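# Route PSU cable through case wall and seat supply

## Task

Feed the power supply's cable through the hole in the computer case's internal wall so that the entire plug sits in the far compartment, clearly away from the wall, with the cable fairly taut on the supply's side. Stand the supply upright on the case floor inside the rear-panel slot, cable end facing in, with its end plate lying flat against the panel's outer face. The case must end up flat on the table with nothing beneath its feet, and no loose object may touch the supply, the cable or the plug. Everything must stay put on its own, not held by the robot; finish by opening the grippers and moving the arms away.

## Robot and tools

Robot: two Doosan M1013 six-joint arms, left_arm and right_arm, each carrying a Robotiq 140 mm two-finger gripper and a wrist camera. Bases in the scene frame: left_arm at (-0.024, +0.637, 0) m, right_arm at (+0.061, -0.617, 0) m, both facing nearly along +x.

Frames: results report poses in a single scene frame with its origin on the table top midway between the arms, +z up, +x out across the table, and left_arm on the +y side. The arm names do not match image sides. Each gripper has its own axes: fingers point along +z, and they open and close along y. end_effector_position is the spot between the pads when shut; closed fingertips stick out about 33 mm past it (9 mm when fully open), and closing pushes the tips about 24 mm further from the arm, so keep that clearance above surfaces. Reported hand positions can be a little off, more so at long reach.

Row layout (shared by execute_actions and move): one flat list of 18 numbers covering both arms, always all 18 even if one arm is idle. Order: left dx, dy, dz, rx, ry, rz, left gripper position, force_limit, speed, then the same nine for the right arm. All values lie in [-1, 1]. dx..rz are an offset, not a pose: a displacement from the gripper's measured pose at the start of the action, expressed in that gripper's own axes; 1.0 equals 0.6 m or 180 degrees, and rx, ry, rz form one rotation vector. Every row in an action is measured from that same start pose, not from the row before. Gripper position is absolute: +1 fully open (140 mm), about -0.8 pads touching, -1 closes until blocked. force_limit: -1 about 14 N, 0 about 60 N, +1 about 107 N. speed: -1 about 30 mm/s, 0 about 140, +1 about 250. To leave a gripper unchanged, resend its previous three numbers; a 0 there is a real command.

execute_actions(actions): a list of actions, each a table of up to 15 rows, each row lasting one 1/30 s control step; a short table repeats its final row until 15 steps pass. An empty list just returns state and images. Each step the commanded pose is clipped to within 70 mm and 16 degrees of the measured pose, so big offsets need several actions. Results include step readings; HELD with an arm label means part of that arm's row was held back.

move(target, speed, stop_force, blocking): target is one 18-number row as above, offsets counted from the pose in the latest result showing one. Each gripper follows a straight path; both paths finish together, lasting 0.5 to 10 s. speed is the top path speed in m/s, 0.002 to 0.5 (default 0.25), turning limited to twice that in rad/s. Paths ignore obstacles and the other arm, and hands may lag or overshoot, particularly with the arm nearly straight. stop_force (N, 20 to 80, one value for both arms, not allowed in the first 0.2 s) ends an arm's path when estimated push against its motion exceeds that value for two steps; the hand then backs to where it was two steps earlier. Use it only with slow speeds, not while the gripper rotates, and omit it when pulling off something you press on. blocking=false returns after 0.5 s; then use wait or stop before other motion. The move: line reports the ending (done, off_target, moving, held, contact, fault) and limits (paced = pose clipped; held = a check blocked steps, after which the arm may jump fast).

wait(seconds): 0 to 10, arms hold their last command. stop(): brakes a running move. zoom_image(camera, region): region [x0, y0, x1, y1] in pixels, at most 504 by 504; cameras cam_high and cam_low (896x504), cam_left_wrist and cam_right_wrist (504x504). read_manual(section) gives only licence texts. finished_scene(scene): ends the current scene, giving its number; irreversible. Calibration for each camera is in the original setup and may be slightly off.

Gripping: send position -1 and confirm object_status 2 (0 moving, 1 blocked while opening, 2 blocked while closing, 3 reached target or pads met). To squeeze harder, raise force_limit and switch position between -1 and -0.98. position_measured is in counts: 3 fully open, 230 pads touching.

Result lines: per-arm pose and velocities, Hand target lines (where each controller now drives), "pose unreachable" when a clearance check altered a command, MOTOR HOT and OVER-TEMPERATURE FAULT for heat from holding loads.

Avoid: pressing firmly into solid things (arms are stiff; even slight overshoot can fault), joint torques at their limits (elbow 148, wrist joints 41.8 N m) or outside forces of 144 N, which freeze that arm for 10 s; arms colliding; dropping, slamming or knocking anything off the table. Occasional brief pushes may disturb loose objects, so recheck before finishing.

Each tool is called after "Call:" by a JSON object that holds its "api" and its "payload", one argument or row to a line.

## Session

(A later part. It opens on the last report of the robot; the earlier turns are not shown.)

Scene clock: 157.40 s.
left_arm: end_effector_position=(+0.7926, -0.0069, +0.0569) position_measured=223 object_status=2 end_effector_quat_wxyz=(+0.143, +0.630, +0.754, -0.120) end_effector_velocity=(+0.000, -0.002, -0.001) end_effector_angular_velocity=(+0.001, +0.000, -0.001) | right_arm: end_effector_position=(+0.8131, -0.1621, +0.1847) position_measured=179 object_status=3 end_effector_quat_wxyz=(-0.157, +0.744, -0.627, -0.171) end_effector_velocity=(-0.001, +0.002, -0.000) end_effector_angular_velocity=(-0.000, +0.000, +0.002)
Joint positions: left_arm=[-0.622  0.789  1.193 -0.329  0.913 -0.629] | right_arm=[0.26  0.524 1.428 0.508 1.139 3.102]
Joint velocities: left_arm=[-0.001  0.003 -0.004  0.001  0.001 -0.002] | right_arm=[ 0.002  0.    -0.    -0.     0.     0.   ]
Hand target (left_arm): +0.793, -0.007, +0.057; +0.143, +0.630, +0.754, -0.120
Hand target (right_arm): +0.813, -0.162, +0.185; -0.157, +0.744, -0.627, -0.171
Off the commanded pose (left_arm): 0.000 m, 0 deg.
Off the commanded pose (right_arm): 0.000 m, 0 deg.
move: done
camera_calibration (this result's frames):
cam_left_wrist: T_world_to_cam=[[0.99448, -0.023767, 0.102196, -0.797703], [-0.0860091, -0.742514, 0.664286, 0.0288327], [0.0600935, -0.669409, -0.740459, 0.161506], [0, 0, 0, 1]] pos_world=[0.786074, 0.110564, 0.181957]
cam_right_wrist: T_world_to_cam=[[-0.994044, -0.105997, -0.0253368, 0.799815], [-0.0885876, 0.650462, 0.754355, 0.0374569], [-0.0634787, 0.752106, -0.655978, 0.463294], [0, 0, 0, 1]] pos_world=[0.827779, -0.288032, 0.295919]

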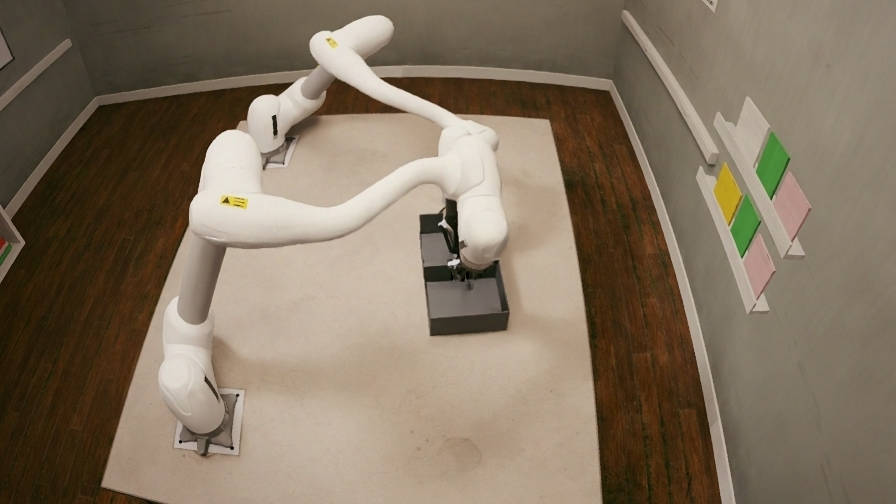

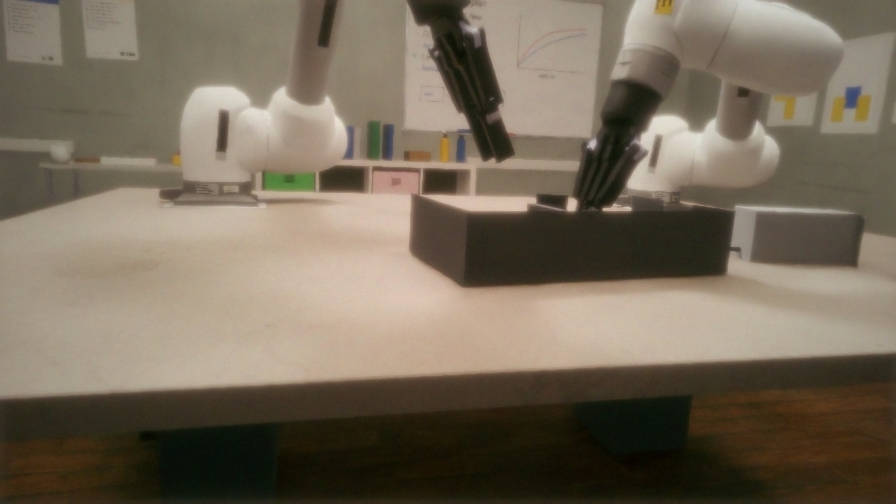

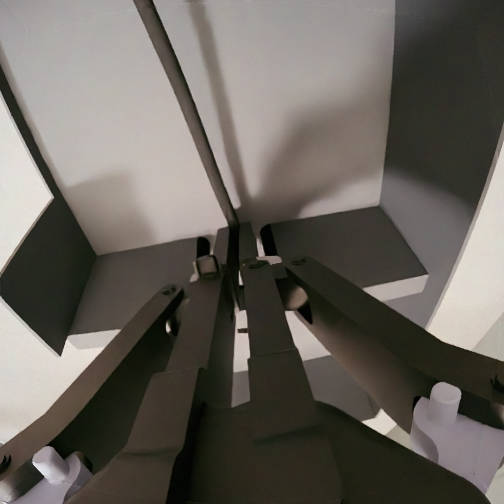

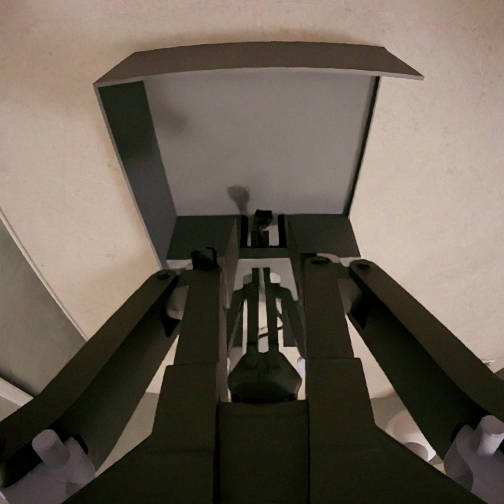

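Call:
{"api": "move", "payload": {
  "target": [0,0,0,0,0,0,-1,-0.4,-0.5,-0.04,0,0.17,0,0,0,-0.4,-0.5,0],
  "speed": 0.08
}}

Scene clock: 168.43 s.
left_arm: end_effector_position=(+0.7925, -0.0070, +0.0569) position_measured=223 object_status=2 end_effector_quat_wxyz=(+0.143, +0.630, +0.754, -0.120) end_effector_velocity=(+0.000, +0.000, -0.000) end_effector_angular_velocity=(+0.000, +0.000, +0.000) | right_arm: end_effector_position=(+0.8034, -0.0955, +0.1046) position_measured=179 object_status=3 end_effector_quat_wxyz=(-0.157, +0.744, -0.627, -0.171) end_effector_velocity=(+0.000, +0.001, -0.001) end_effector_angular_velocity=(-0.000, -0.001, +0.000)
Joint positions: left_arm=[-0.622  0.789  1.193 -0.329  0.913 -0.629] | right_arm=[0.338 0.605 1.452 0.536 1.013 3.113]
Joint velocities: left_arm=[ 0.001  0.    -0.001  0.     0.001  0.   ] | right_arm=[ 0.001  0.001  0.    -0.    -0.002 -0.   ]
Hand target (left_arm): +0.793, -0.007, +0.057; +0.143, +0.630, +0.754, -0.120
Hand target (right_arm): +0.803, -0.095, +0.104; -0.157, +0.744, -0.627, -0.171
Off the commanded pose (left_arm): 0.000 m, 0 deg.
Off the commanded pose (right_arm): 0.000 m, 0 deg.
move: done
camera_calibration (this result's frames):
cam_left_wrist: T_world_to_cam=[[0.994473, -0.0239052, 0.102231, -0.797642], [-0.086133, -0.742537, 0.664244, 0.0288787], [0.0600316, -0.669378, -0.740492, 0.161509], [0, 0, 0, 1]] pos_world=[0.786025, 0.110487, 0.181958]
cam_right_wrist: T_world_to_cam=[[-0.994053, -0.105932, -0.0252464, 0.795201], [-0.0884678, 0.650368, 0.754451, 0.0536167], [-0.0635008, 0.752197, -0.655871, 0.360013], [0, 0, 0, 1]] pos_world=[0.818076, -0.221434, 0.215747]

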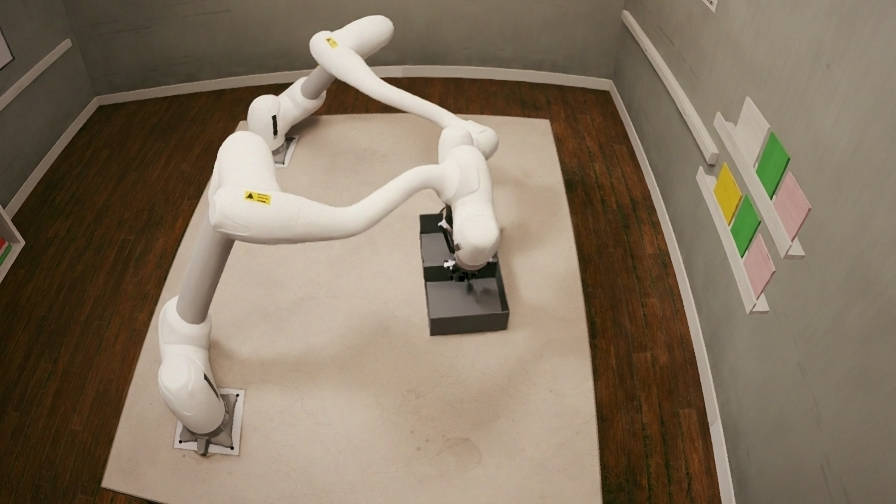

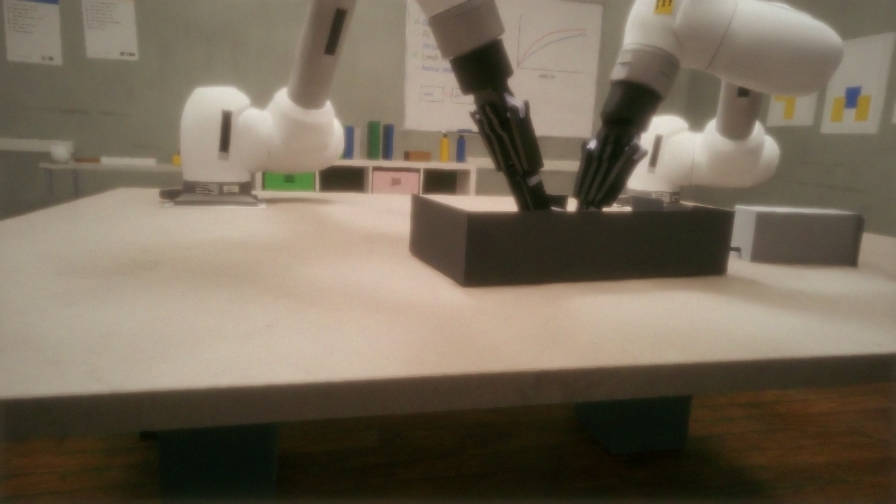

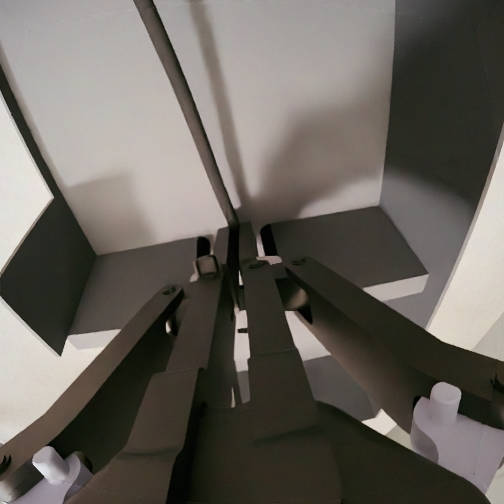

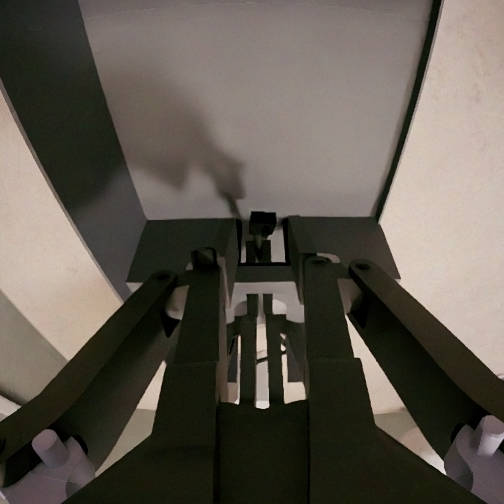

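Call:
{"api": "move", "payload": {
  "target": [0,0,0,0,0,0,-1,-0.4,-0.5,0,0,0.058,0,0,0,-0.4,-0.5,0],
  "speed": 0.03,
  "stop_force": 20
}}

Call:
{"api": "zoom_image", "payload": {
  "camera": "cam_right_wrist",
  "region": [190,160,340,310]
}}

Scene clock: 177.23 s.
left_arm: end_effector_position=(+0.7926, -0.0069, +0.0569) position_measured=223 object_status=2 end_effector_quat_wxyz=(+0.143, +0.630, +0.754, -0.120) end_effector_velocity=(+0.000, +0.001, -0.002) end_effector_angular_velocity=(+0.002, +0.001, -0.001) | right_arm: end_effector_position=(+0.8014, -0.0800, +0.0736) position_measured=179 object_status=3 end_effector_quat_wxyz=(-0.157, +0.744, -0.627, -0.171) end_effector_velocity=(+0.001, -0.001, -0.001) end_effector_angular_velocity=(+0.000, +0.000, -0.002)
Joint positions: left_arm=[-0.622  0.789  1.193 -0.329  0.913 -0.629] | right_arm=[0.355 0.637 1.46  0.549 0.971 3.104]
Joint velocities: left_arm=[0.    0.001 0.    0.001 0.    0.001] | right_arm=[-0.001  0.001  0.     0.001 -0.001 -0.   ]
Hand target (left_arm): +0.793, -0.007, +0.057; +0.143, +0.630, +0.754, -0.120
Hand target (right_arm): +0.801, -0.080, +0.073; -0.157, +0.744, -0.627, -0.171
Off the commanded pose (left_arm): 0.000 m, 0 deg.
Off the commanded pose (right_arm): 0.000 m, 0 deg.
move: done
camera_calibration (this result's frames):
cam_left_wrist: T_world_to_cam=[[0.99448, -0.0237668, 0.102196, -0.797703], [-0.086009, -0.742514, 0.664286, 0.0288326], [0.0600937, -0.669409, -0.740459, 0.161506], [0, 0, 0, 1]] pos_world=[0.786074, 0.110563, 0.181957]
cam_right_wrist: T_world_to_cam=[[-0.994056, -0.105908, -0.0252369, 0.794067], [-0.0884438, 0.650351, 0.754467, 0.0666866], [-0.0634916, 0.752215, -0.655852, 0.327912], [0, 0, 0, 1]] pos_world=[0.816065, -0.205931, 0.184788]

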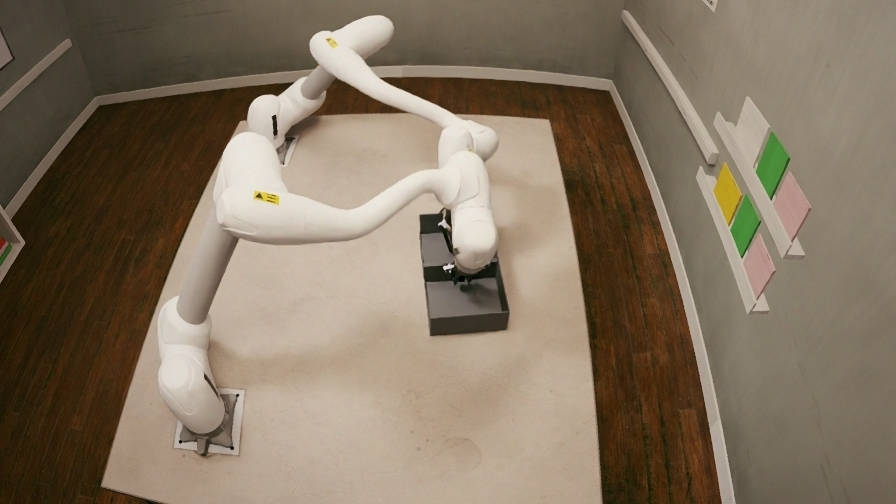

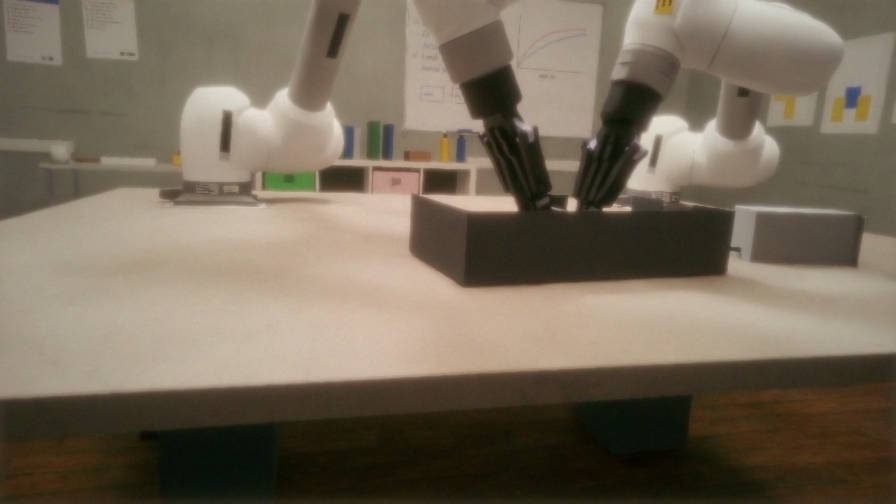

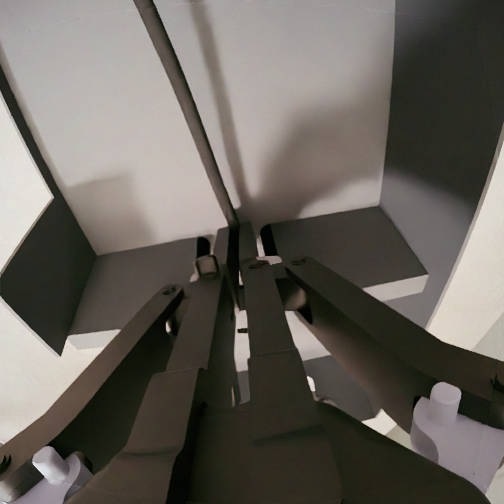

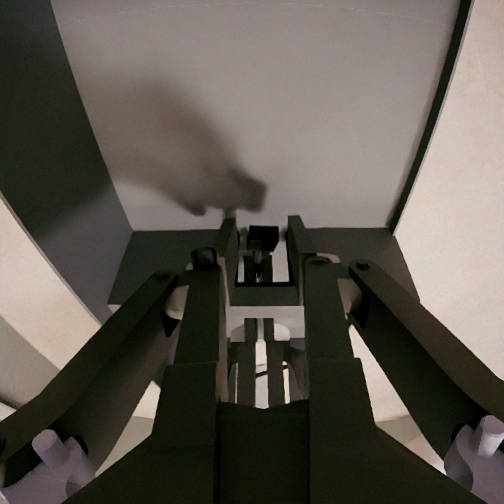

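Region (190, 160, 340, 310) of cam_right_wrist's 504x504 image, scaled by 3.360, with more detail than that image has.

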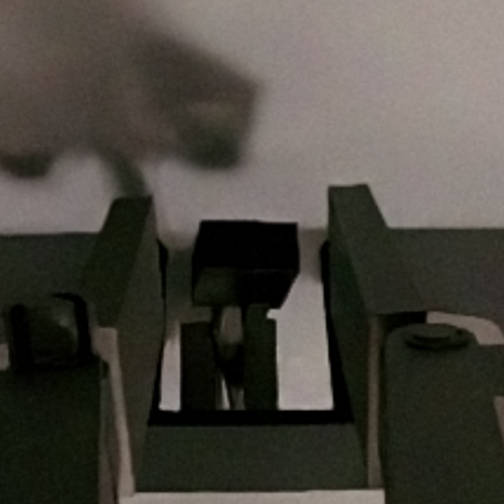

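Call:
{"api": "move", "payload": {
  "target": [0,0,0,0,0,0,-1,-0.4,-0.5,-0.005,0,0.005,0,0,0,-0.4,-0.5,0],
  "speed": 0.02
}}

Call:
{"api": "move", "payload": {
  "target": [0,0,0,0,0,0,-1,-0.4,-0.5,0,0,0,0,0,0,-1,-0.5,-0.5]
}}

Scene clock: 187.43 s.
left_arm: end_effector_position=(+0.7925, -0.0070, +0.0569) position_measured=223 object_status=2 end_effector_quat_wxyz=(+0.143, +0.630, +0.754, -0.120) end_effector_velocity=(+0.000, +0.000, -0.002) end_effector_angular_velocity=(+0.001, +0.002, +0.001) | right_arm: end_effector_position=(+0.8008, -0.0761, +0.0723) position_measured=179 object_status=3 end_effector_quat_wxyz=(-0.157, +0.744, -0.627, -0.171) end_effector_velocity=(-0.001, +0.001, -0.000) end_effector_angular_velocity=(+0.000, +0.002, +0.000)
Joint positions: left_arm=[-0.622  0.789  1.193 -0.329  0.913 -0.629] | right_arm=[0.36  0.64  1.458 0.549 0.968 3.107]
Joint velocities: left_arm=[ 0.     0.002 -0.     0.     0.    -0.001] | right_arm=[ 0.001  0.001 -0.     0.     0.001  0.001]
Hand target (left_arm): +0.793, -0.007, +0.057; +0.143, +0.630, +0.754, -0.120
Hand target (right_arm): +0.801, -0.076, +0.072; -0.157, +0.744, -0.627, -0.171
Off the commanded pose (left_arm): 0.000 m, 0 deg.
Off the commanded pose (right_arm): 0.000 m, 0 deg.
move: done
camera_calibration (this result's frames):
cam_left_wrist: T_world_to_cam=[[0.994473, -0.0239055, 0.102231, -0.797642], [-0.0861332, -0.742537, 0.664244, 0.028879], [0.0600314, -0.669378, -0.740492, 0.16151], [0, 0, 0, 1]] pos_world=[0.786025, 0.110487, 0.181958]
cam_right_wrist: T_world_to_cam=[[-0.994056, -0.105911, -0.0252164, 0.793802], [-0.0884298, 0.650348, 0.754472, 0.0650705], [-0.0635077, 0.752217, -0.655847, 0.324087], [0, 0, 0, 1]] pos_world=[0.81542, -0.20203, 0.183475]

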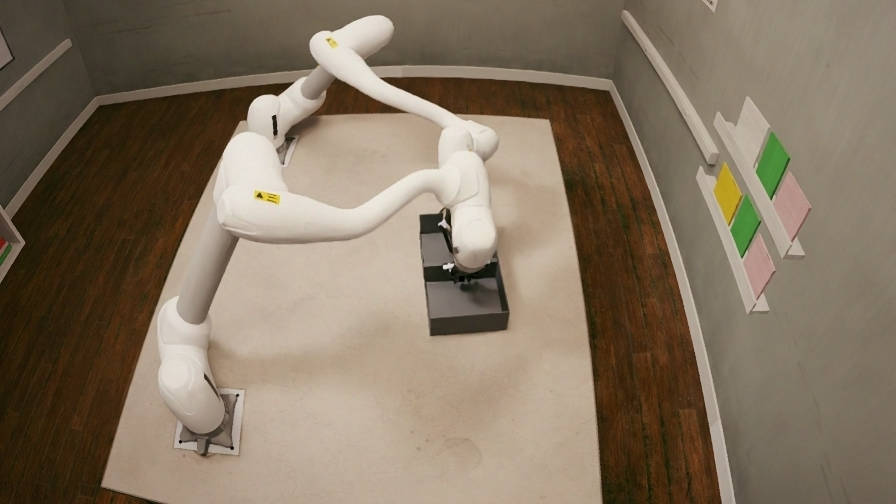

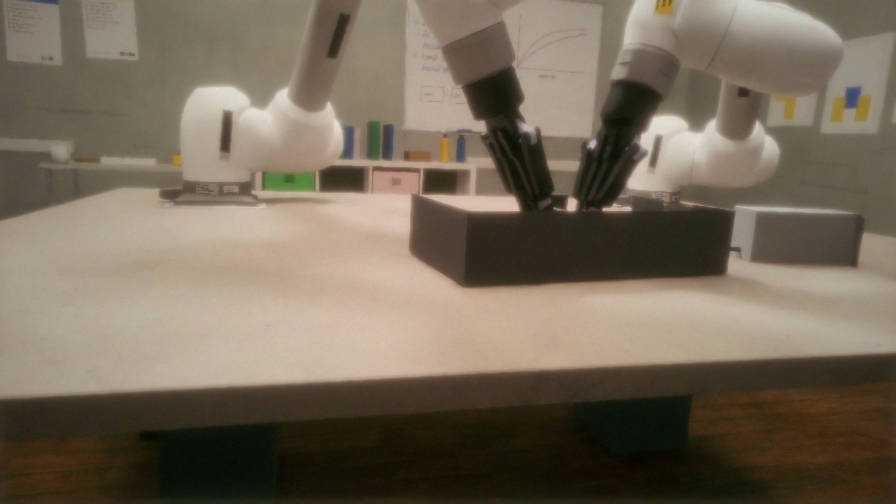

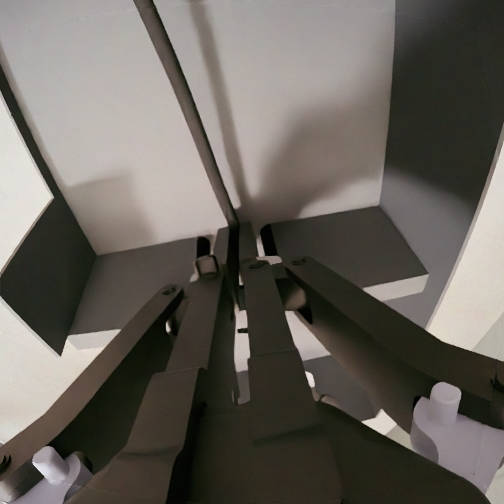

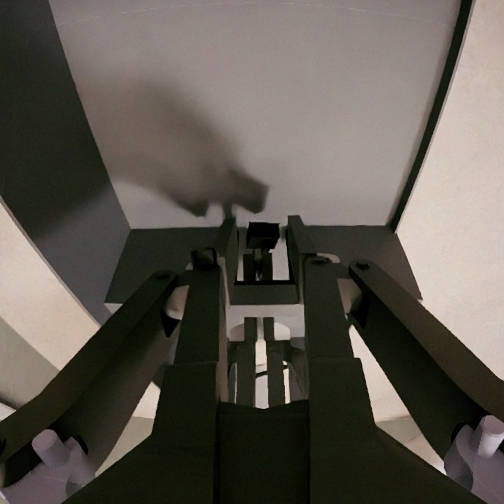

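Scene clock: 187.93 s.
left_arm: end_effector_position=(+0.7925, -0.0070, +0.0569) position_measured=223 object_status=2 end_effector_quat_wxyz=(+0.143, +0.630, +0.754, -0.120) end_effector_velocity=(+0.001, +0.000, +0.000) end_effector_angular_velocity=(-0.001, -0.002, +0.001) | right_arm: end_effector_position=(+0.8008, -0.0761, +0.0723) position_measured=204 object_status=2 end_effector_quat_wxyz=(-0.157, +0.744, -0.627, -0.171) end_effector_velocity=(-0.001, +0.001, +0.000) end_effector_angular_velocity=(+0.000, +0.000, +0.001)
Joint positions: left_arm=[-0.622  0.789  1.193 -0.329  0.913 -0.629] | right_arm=[0.36  0.64  1.458 0.549 0.968 3.107]
Joint velocities: left_arm=[ 0.    -0.    -0.     0.    -0.002 -0.   ] | right_arm=[ 0.001 -0.    -0.    -0.     0.     0.   ]
Hand target (left_arm): +0.793, -0.007, +0.057; +0.143, +0.630, +0.754, -0.120
Hand target (right_arm): +0.801, -0.076, +0.072; -0.157, +0.744, -0.627, -0.171
Off the commanded pose (left_arm): 0.000 m, 0 deg.
Off the commanded pose (right_arm): 0.000 m, 0 deg.
move: done
camera_calibration (this result's frames):
cam_left_wrist: T_world_to_cam=[[0.994476, -0.0239067, 0.102209, -0.797629], [-0.0861185, -0.742547, 0.664234, 0.0288835], [0.0600155, -0.669367, -0.740504, 0.161517], [0, 0, 0, 1]] pos_world=[0.786016, 0.110493, 0.181944]
cam_right_wrist: T_world_to_cam=[[-0.994056, -0.105902, -0.0252354, 0.793812], [-0.0884381, 0.650345, 0.754473, 0.0650635], [-0.0634888, 0.752221, -0.655845, 0.324051], [0, 0, 0, 1]] pos_world=[0.815421, -0.202005, 0.183471]

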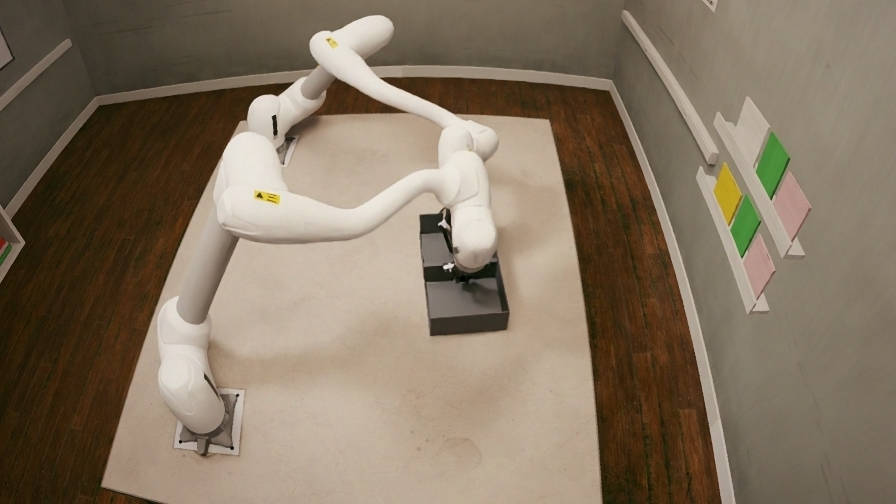

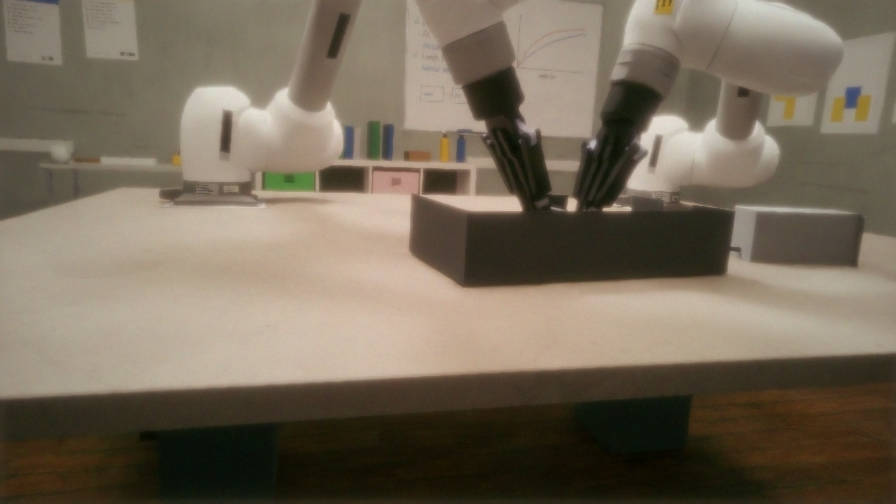

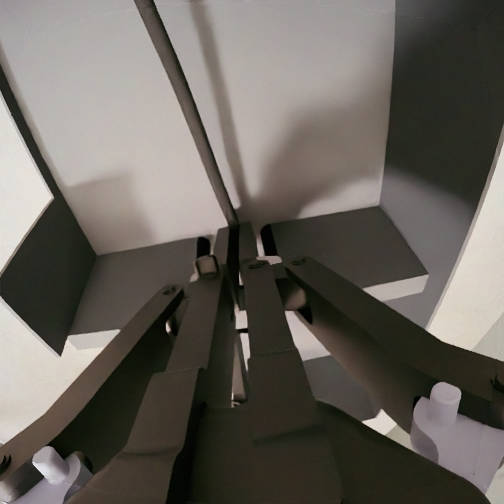

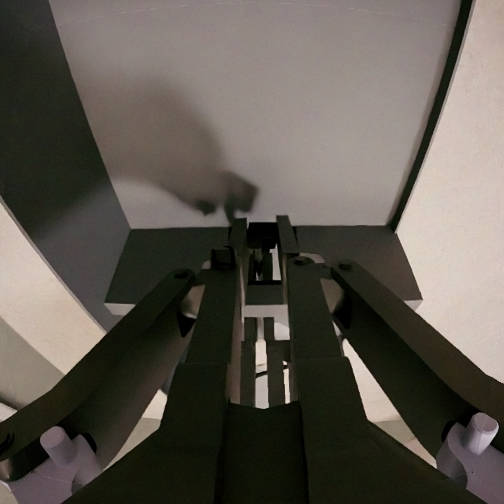

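Call:
{"api": "move", "payload": {
  "target": [0,0,0,0,0,0,-0.6,-0.4,0,0,0,0,0,0,0,-1,-0.5,-0.5]
}}

Call:
{"api": "move", "payload": {
  "target": [0,0,-0.25,0,0,0,-0.6,-0.4,0,0,0,0,0,0,0,-1,-0.5,-0.5],
  "speed": 0.15
}}

Call:
{"api": "move", "payload": {
  "target": [0.384,0.087,-0.2,0,0.12,0,0.4,0.3,0,0,0,0,0,0,0,-1,-0.5,-0.5]
}}

Scene clock: 197.27 s.
left_arm: end_effector_position=(+0.7925, -0.0070, +0.0569) position_measured=205 object_status=3 end_effector_quat_wxyz=(+0.143, +0.630, +0.754, -0.120) end_effector_velocity=(+0.000, -0.000, +0.001) end_effector_angular_velocity=(-0.001, -0.001, +0.001) | right_arm: end_effector_position=(+0.8008, -0.0761, +0.0723) position_measured=204 object_status=2 end_effector_quat_wxyz=(-0.157, +0.744, -0.627, -0.171) end_effector_velocity=(+0.000, -0.001, -0.000) end_effector_angular_velocity=(-0.000, +0.001, -0.000)
Joint positions: left_arm=[-0.622  0.789  1.193 -0.329  0.913 -0.629] | right_arm=[0.36  0.64  1.458 0.549 0.968 3.107]
Joint velocities: left_arm=[ 0.    -0.001 -0.001 -0.     0.    -0.001] | right_arm=[-0.001  0.     0.     0.     0.001 -0.001]
Hand target (left_arm): +0.793, -0.007, +0.057; +0.143, +0.630, +0.754, -0.120
Hand target (right_arm): +0.801, -0.076, +0.072; -0.157, +0.744, -0.627, -0.171
Off the commanded pose (left_arm): 0.000 m, 0 deg.
Off the commanded pose (right_arm): 0.000 m, 0 deg.
move: done
camera_calibration (this result's frames):
cam_left_wrist: T_world_to_cam=[[0.994473, -0.0239169, 0.102236, -0.797638], [-0.0861447, -0.742536, 0.664244, 0.0288829], [0.060027, -0.669379, -0.740492, 0.161523], [0, 0, 0, 1]] pos_world=[0.786021, 0.11049, 0.181968]
cam_right_wrist: T_world_to_cam=[[-0.994057, -0.105902, -0.0251952, 0.793803], [-0.0884075, 0.650345, 0.754477, 0.065042], [-0.0635152, 0.752221, -0.655843, 0.324098], [0, 0, 0, 1]] pos_world=[0.815421, -0.202027, 0.183485]

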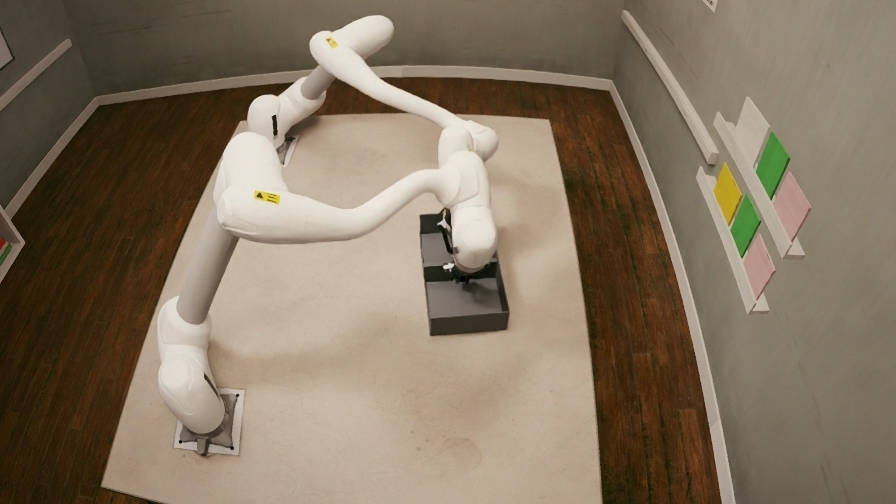

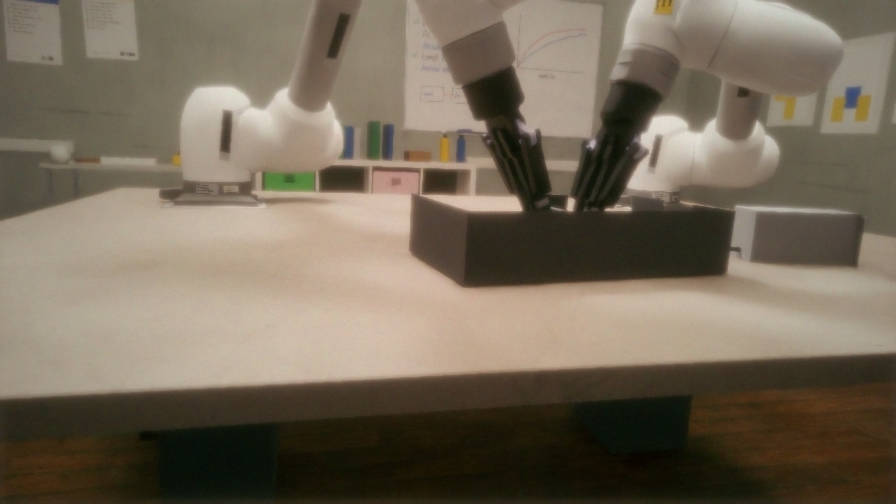

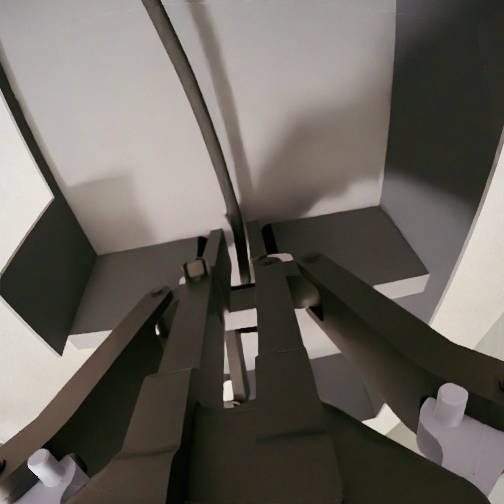

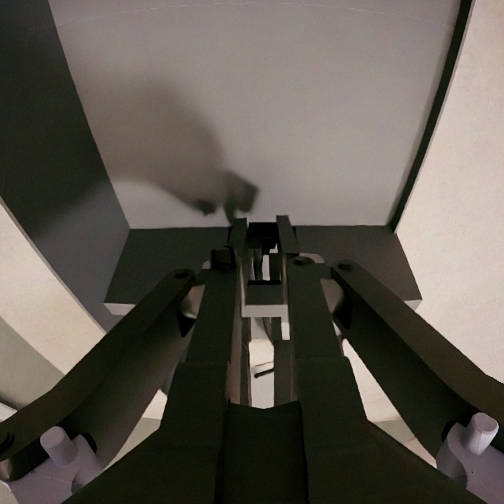

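Scene clock: 198.73 s.
left_arm: end_effector_position=(+0.7831, +0.0471, +0.1964) position_measured=205 object_status=3 end_effector_quat_wxyz=(+0.143, +0.630, +0.754, -0.119) end_effector_velocity=(-0.000, +0.000, +0.001) end_effector_angular_velocity=(-0.001, -0.000, +0.000) | right_arm: end_effector_position=(+0.8008, -0.0761, +0.0723) position_measured=204 object_status=2 end_effector_quat_wxyz=(-0.157, +0.744, -0.627, -0.171) end_effector_velocity=(-0.000, +0.001, +0.000) end_effector_angular_velocity=(+0.000, -0.001, +0.000)
Joint positions: left_arm=[-0.58   0.649  1.176 -0.308  1.074 -0.642] | right_arm=[0.36  0.64  1.458 0.549 0.968 3.107]
Joint velocities: left_arm=[ 0.    -0.001 -0.001 -0.     0.001 -0.   ] | right_arm=[ 0.001 -0.    -0.     0.    -0.001  0.   ]
Hand target (left_arm): +0.783, +0.047, +0.196; +0.143, +0.630, +0.754, -0.119
Hand target (right_arm): +0.801, -0.076, +0.072; -0.157, +0.744, -0.627, -0.171
Off the commanded pose (left_arm): 0.000 m, 0 deg.
Off the commanded pose (right_arm): 0.000 m, 0 deg.
move: done
camera_calibration (this result's frames):
cam_left_wrist: T_world_to_cam=[[0.994479, -0.0237212, 0.10222, -0.801193], [-0.0859799, -0.742642, 0.664146, -0.0245177], [0.0601584, -0.669268, -0.740581, 0.301454], [0, 0, 0, 1]] pos_world=[0.776527, 0.16454, 0.321432]
cam_right_wrist: T_world_to_cam=[[-0.994057, -0.105902, -0.025195, 0.793803], [-0.0884075, 0.650345, 0.754477, 0.0650421], [-0.0635153, 0.752221, -0.655843, 0.324098], [0, 0, 0, 1]] pos_world=[0.815421, -0.202027, 0.183484]

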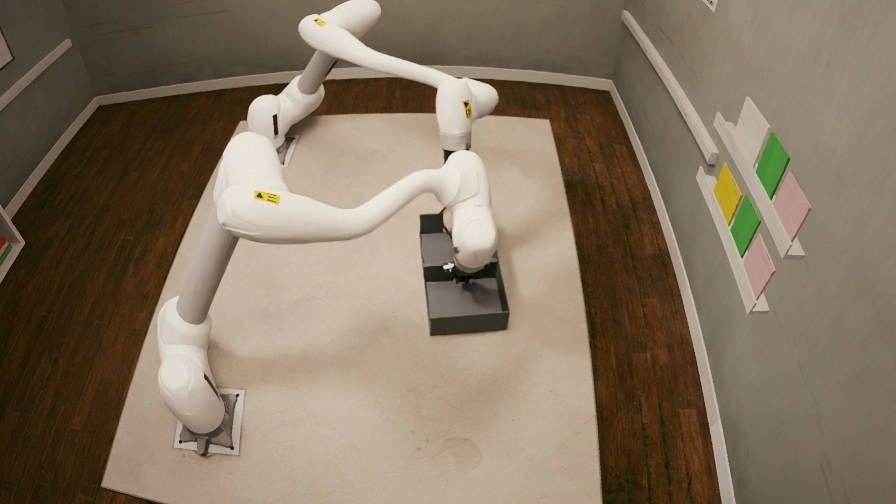

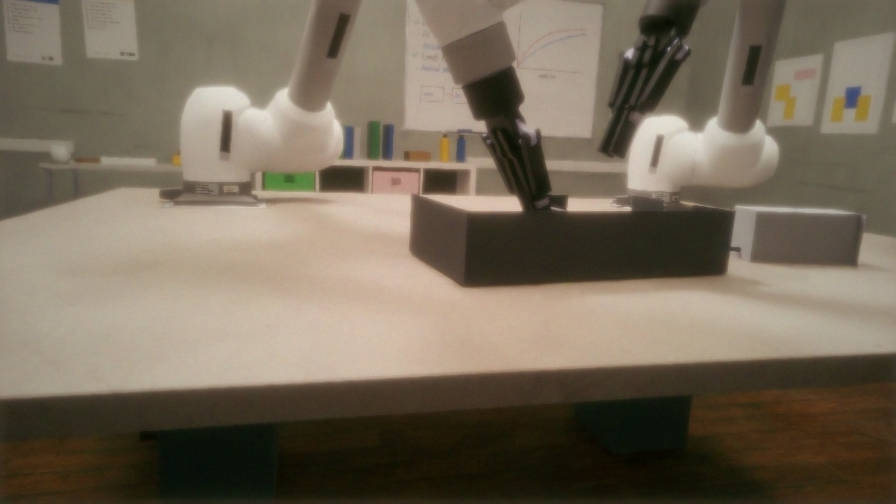

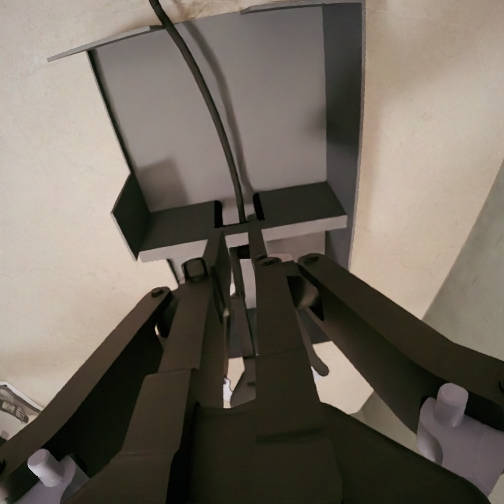

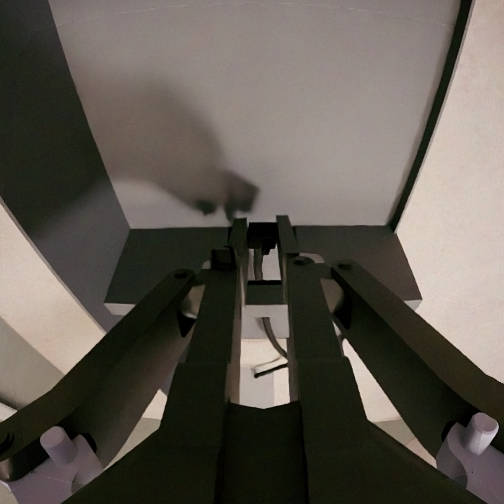

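Scene clock: 200.30 s.
left_arm: end_effector_position=(+0.7881, +0.3105, +0.2236) position_measured=78 object_status=3 end_effector_quat_wxyz=(-0.001, +0.641, +0.767, +0.001) end_effector_velocity=(+0.000, +0.001, +0.000) end_effector_angular_velocity=(+0.001, -0.000, -0.000) | right_arm: end_effector_position=(+0.8008, -0.0761, +0.0723) position_measured=204 object_status=2 end_effector_quat_wxyz=(-0.157, +0.744, -0.627, -0.171) end_effector_velocity=(-0.001, +0.001, +0.000) end_effector_angular_velocity=(+0.000, +0.000, +0.002)
Joint positions: left_arm=[-0.425  0.562  1.227  0.002  1.355 -0.602] | right_arm=[0.36  0.64  1.458 0.549 0.968 3.107]
Joint velocities: left_arm=[ 0.001 -0.001  0.001  0.001  0.001  0.001] | right_arm=[ 0.002  0.    -0.     0.     0.     0.   ]
Hand target (left_arm): +0.788, +0.311, +0.224; -0.002, +0.641, +0.768, +0.001
Hand target (right_arm): +0.801, -0.076, +0.072; -0.157, +0.744, -0.627, -0.171
Off the commanded pose (left_arm): 0.000 m, 0 deg.
Off the commanded pose (right_arm): 0.000 m, 0 deg.
move: done
camera_calibration (this result's frames):
cam_left_wrist: T_world_to_cam=[[0.998661, -0.0474115, 0.0207002, -0.780476], [-0.0516711, -0.933758, 0.354156, 0.255057], [0.00253792, -0.354752, -0.934957, 0.488864], [0, 0, 0, 1]] pos_world=[0.79137, 0.374583, 0.382893]
cam_right_wrist: T_world_to_cam=[[-0.994057, -0.105902, -0.025195, 0.793803], [-0.0884074, 0.650345, 0.754477, 0.065042], [-0.0635153, 0.752221, -0.655843, 0.324098], [0, 0, 0, 1]] pos_world=[0.815421, -0.202027, 0.183484]

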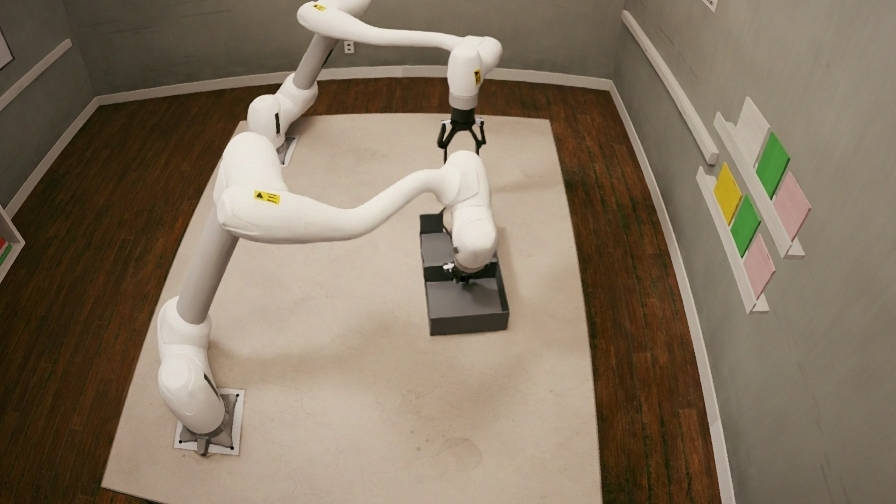

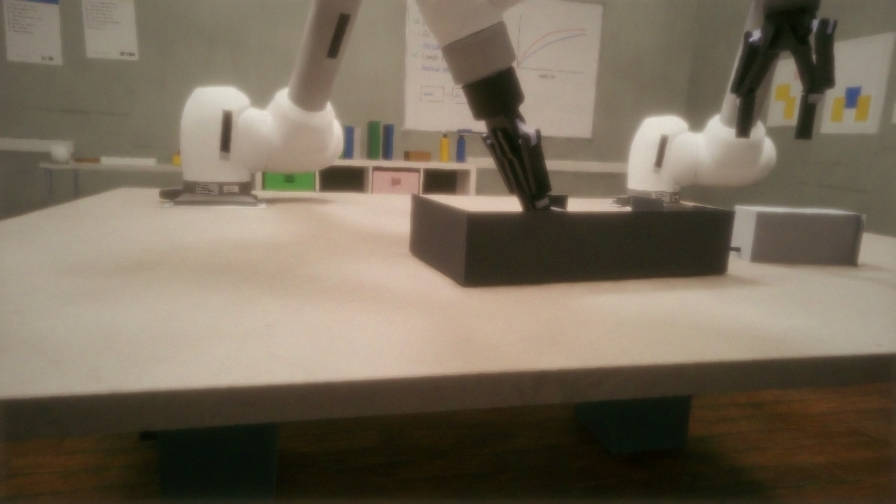

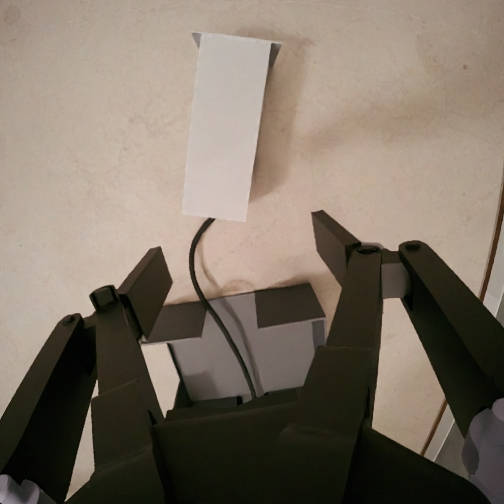

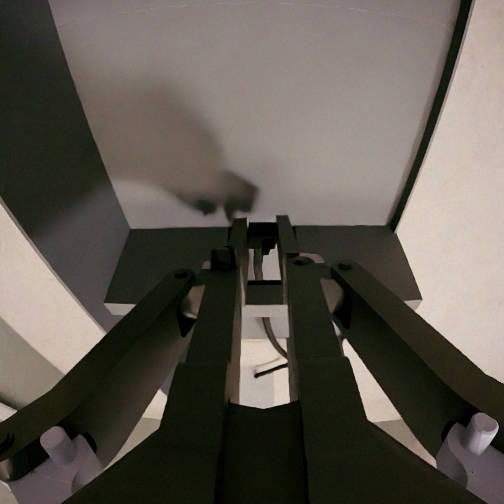

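Call:
{"api": "move", "payload": {
  "target": [0.2055,0.0255,0.11,0,0,0.116,0.4,0.3,0,0,0,0,0,0,0,-1,-0.5,-0.5]
}}

Scene clock: 210.37 s.
left_arm: end_effector_position=(+0.7808, +0.4346, +0.1579) position_measured=78 object_status=3 end_effector_quat_wxyz=(-0.002, +0.769, +0.639, +0.000) end_effector_velocity=(+0.000, +0.001, -0.001) end_effector_angular_velocity=(-0.000, -0.000, -0.005) | right_arm: end_effector_position=(+0.8008, -0.0761, +0.0723) position_measured=204 object_status=2 end_effector_quat_wxyz=(-0.157, +0.744, -0.627, -0.171) end_effector_velocity=(-0.000, -0.000, -0.000) end_effector_angular_velocity=(+0.000, +0.001, -0.001)
Joint positions: left_arm=[-0.292  0.521  1.416  0.003  1.208 -0.105] | right_arm=[0.36  0.64  1.458 0.549 0.968 3.107]
Joint velocities: left_arm=[ 0.001 -0.     0.001 -0.    -0.001  0.006] | right_arm=[-0.     0.     0.     0.001  0.     0.   ]
Hand target (left_arm): +0.781, +0.435, +0.158; -0.002, +0.770, +0.639, +0.000
Hand target (right_arm): +0.801, -0.076, +0.072; -0.157, +0.744, -0.627, -0.171
Off the commanded pose (left_arm): 0.000 m, 0 deg.
Off the commanded pose (right_arm): 0.000 m, 0 deg.
move: done
camera_calibration (this result's frames):
cam_left_wrist: T_world_to_cam=[[0.916242, -0.400144, 0.019621, -0.548113], [-0.38057, -0.854029, 0.354685, 0.615861], [-0.125168, -0.332444, -0.93478, 0.561458], [0, 0, 0, 1]] pos_world=[0.806859, 0.493292, 0.317158]
cam_right_wrist: T_world_to_cam=[[-0.994057, -0.105902, -0.0251954, 0.793803], [-0.0884078, 0.650345, 0.754477, 0.0650423], [-0.0635152, 0.752221, -0.655843, 0.324098], [0, 0, 0, 1]] pos_world=[0.815421, -0.202027, 0.183484]

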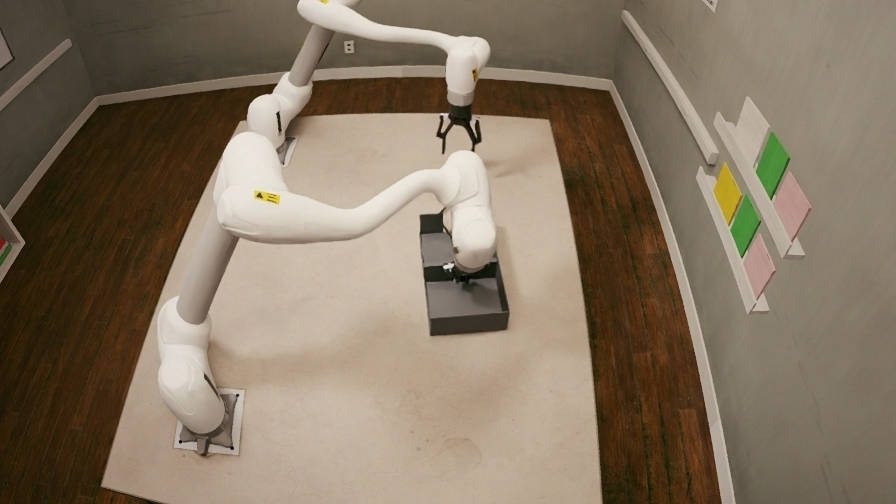

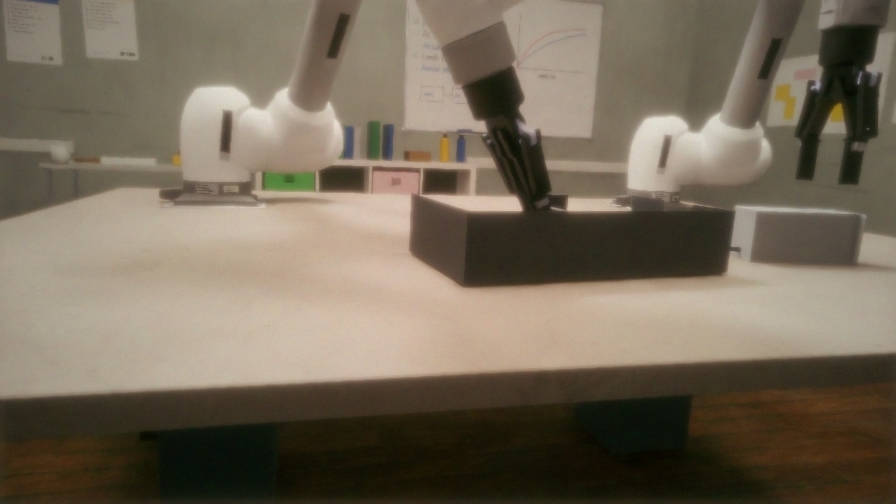

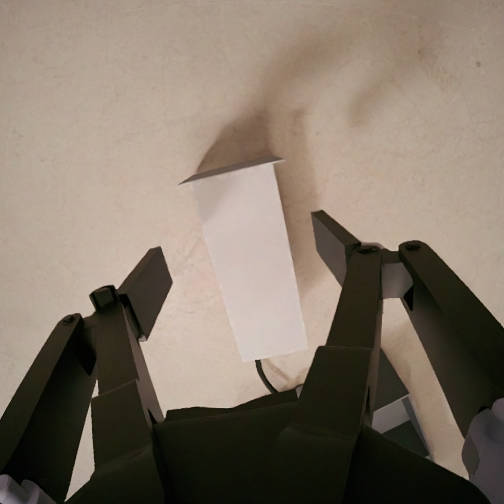

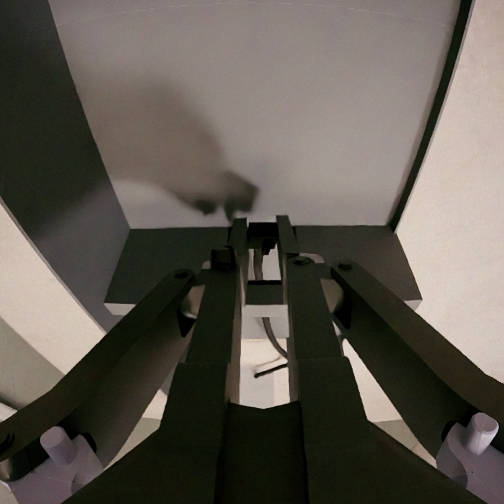

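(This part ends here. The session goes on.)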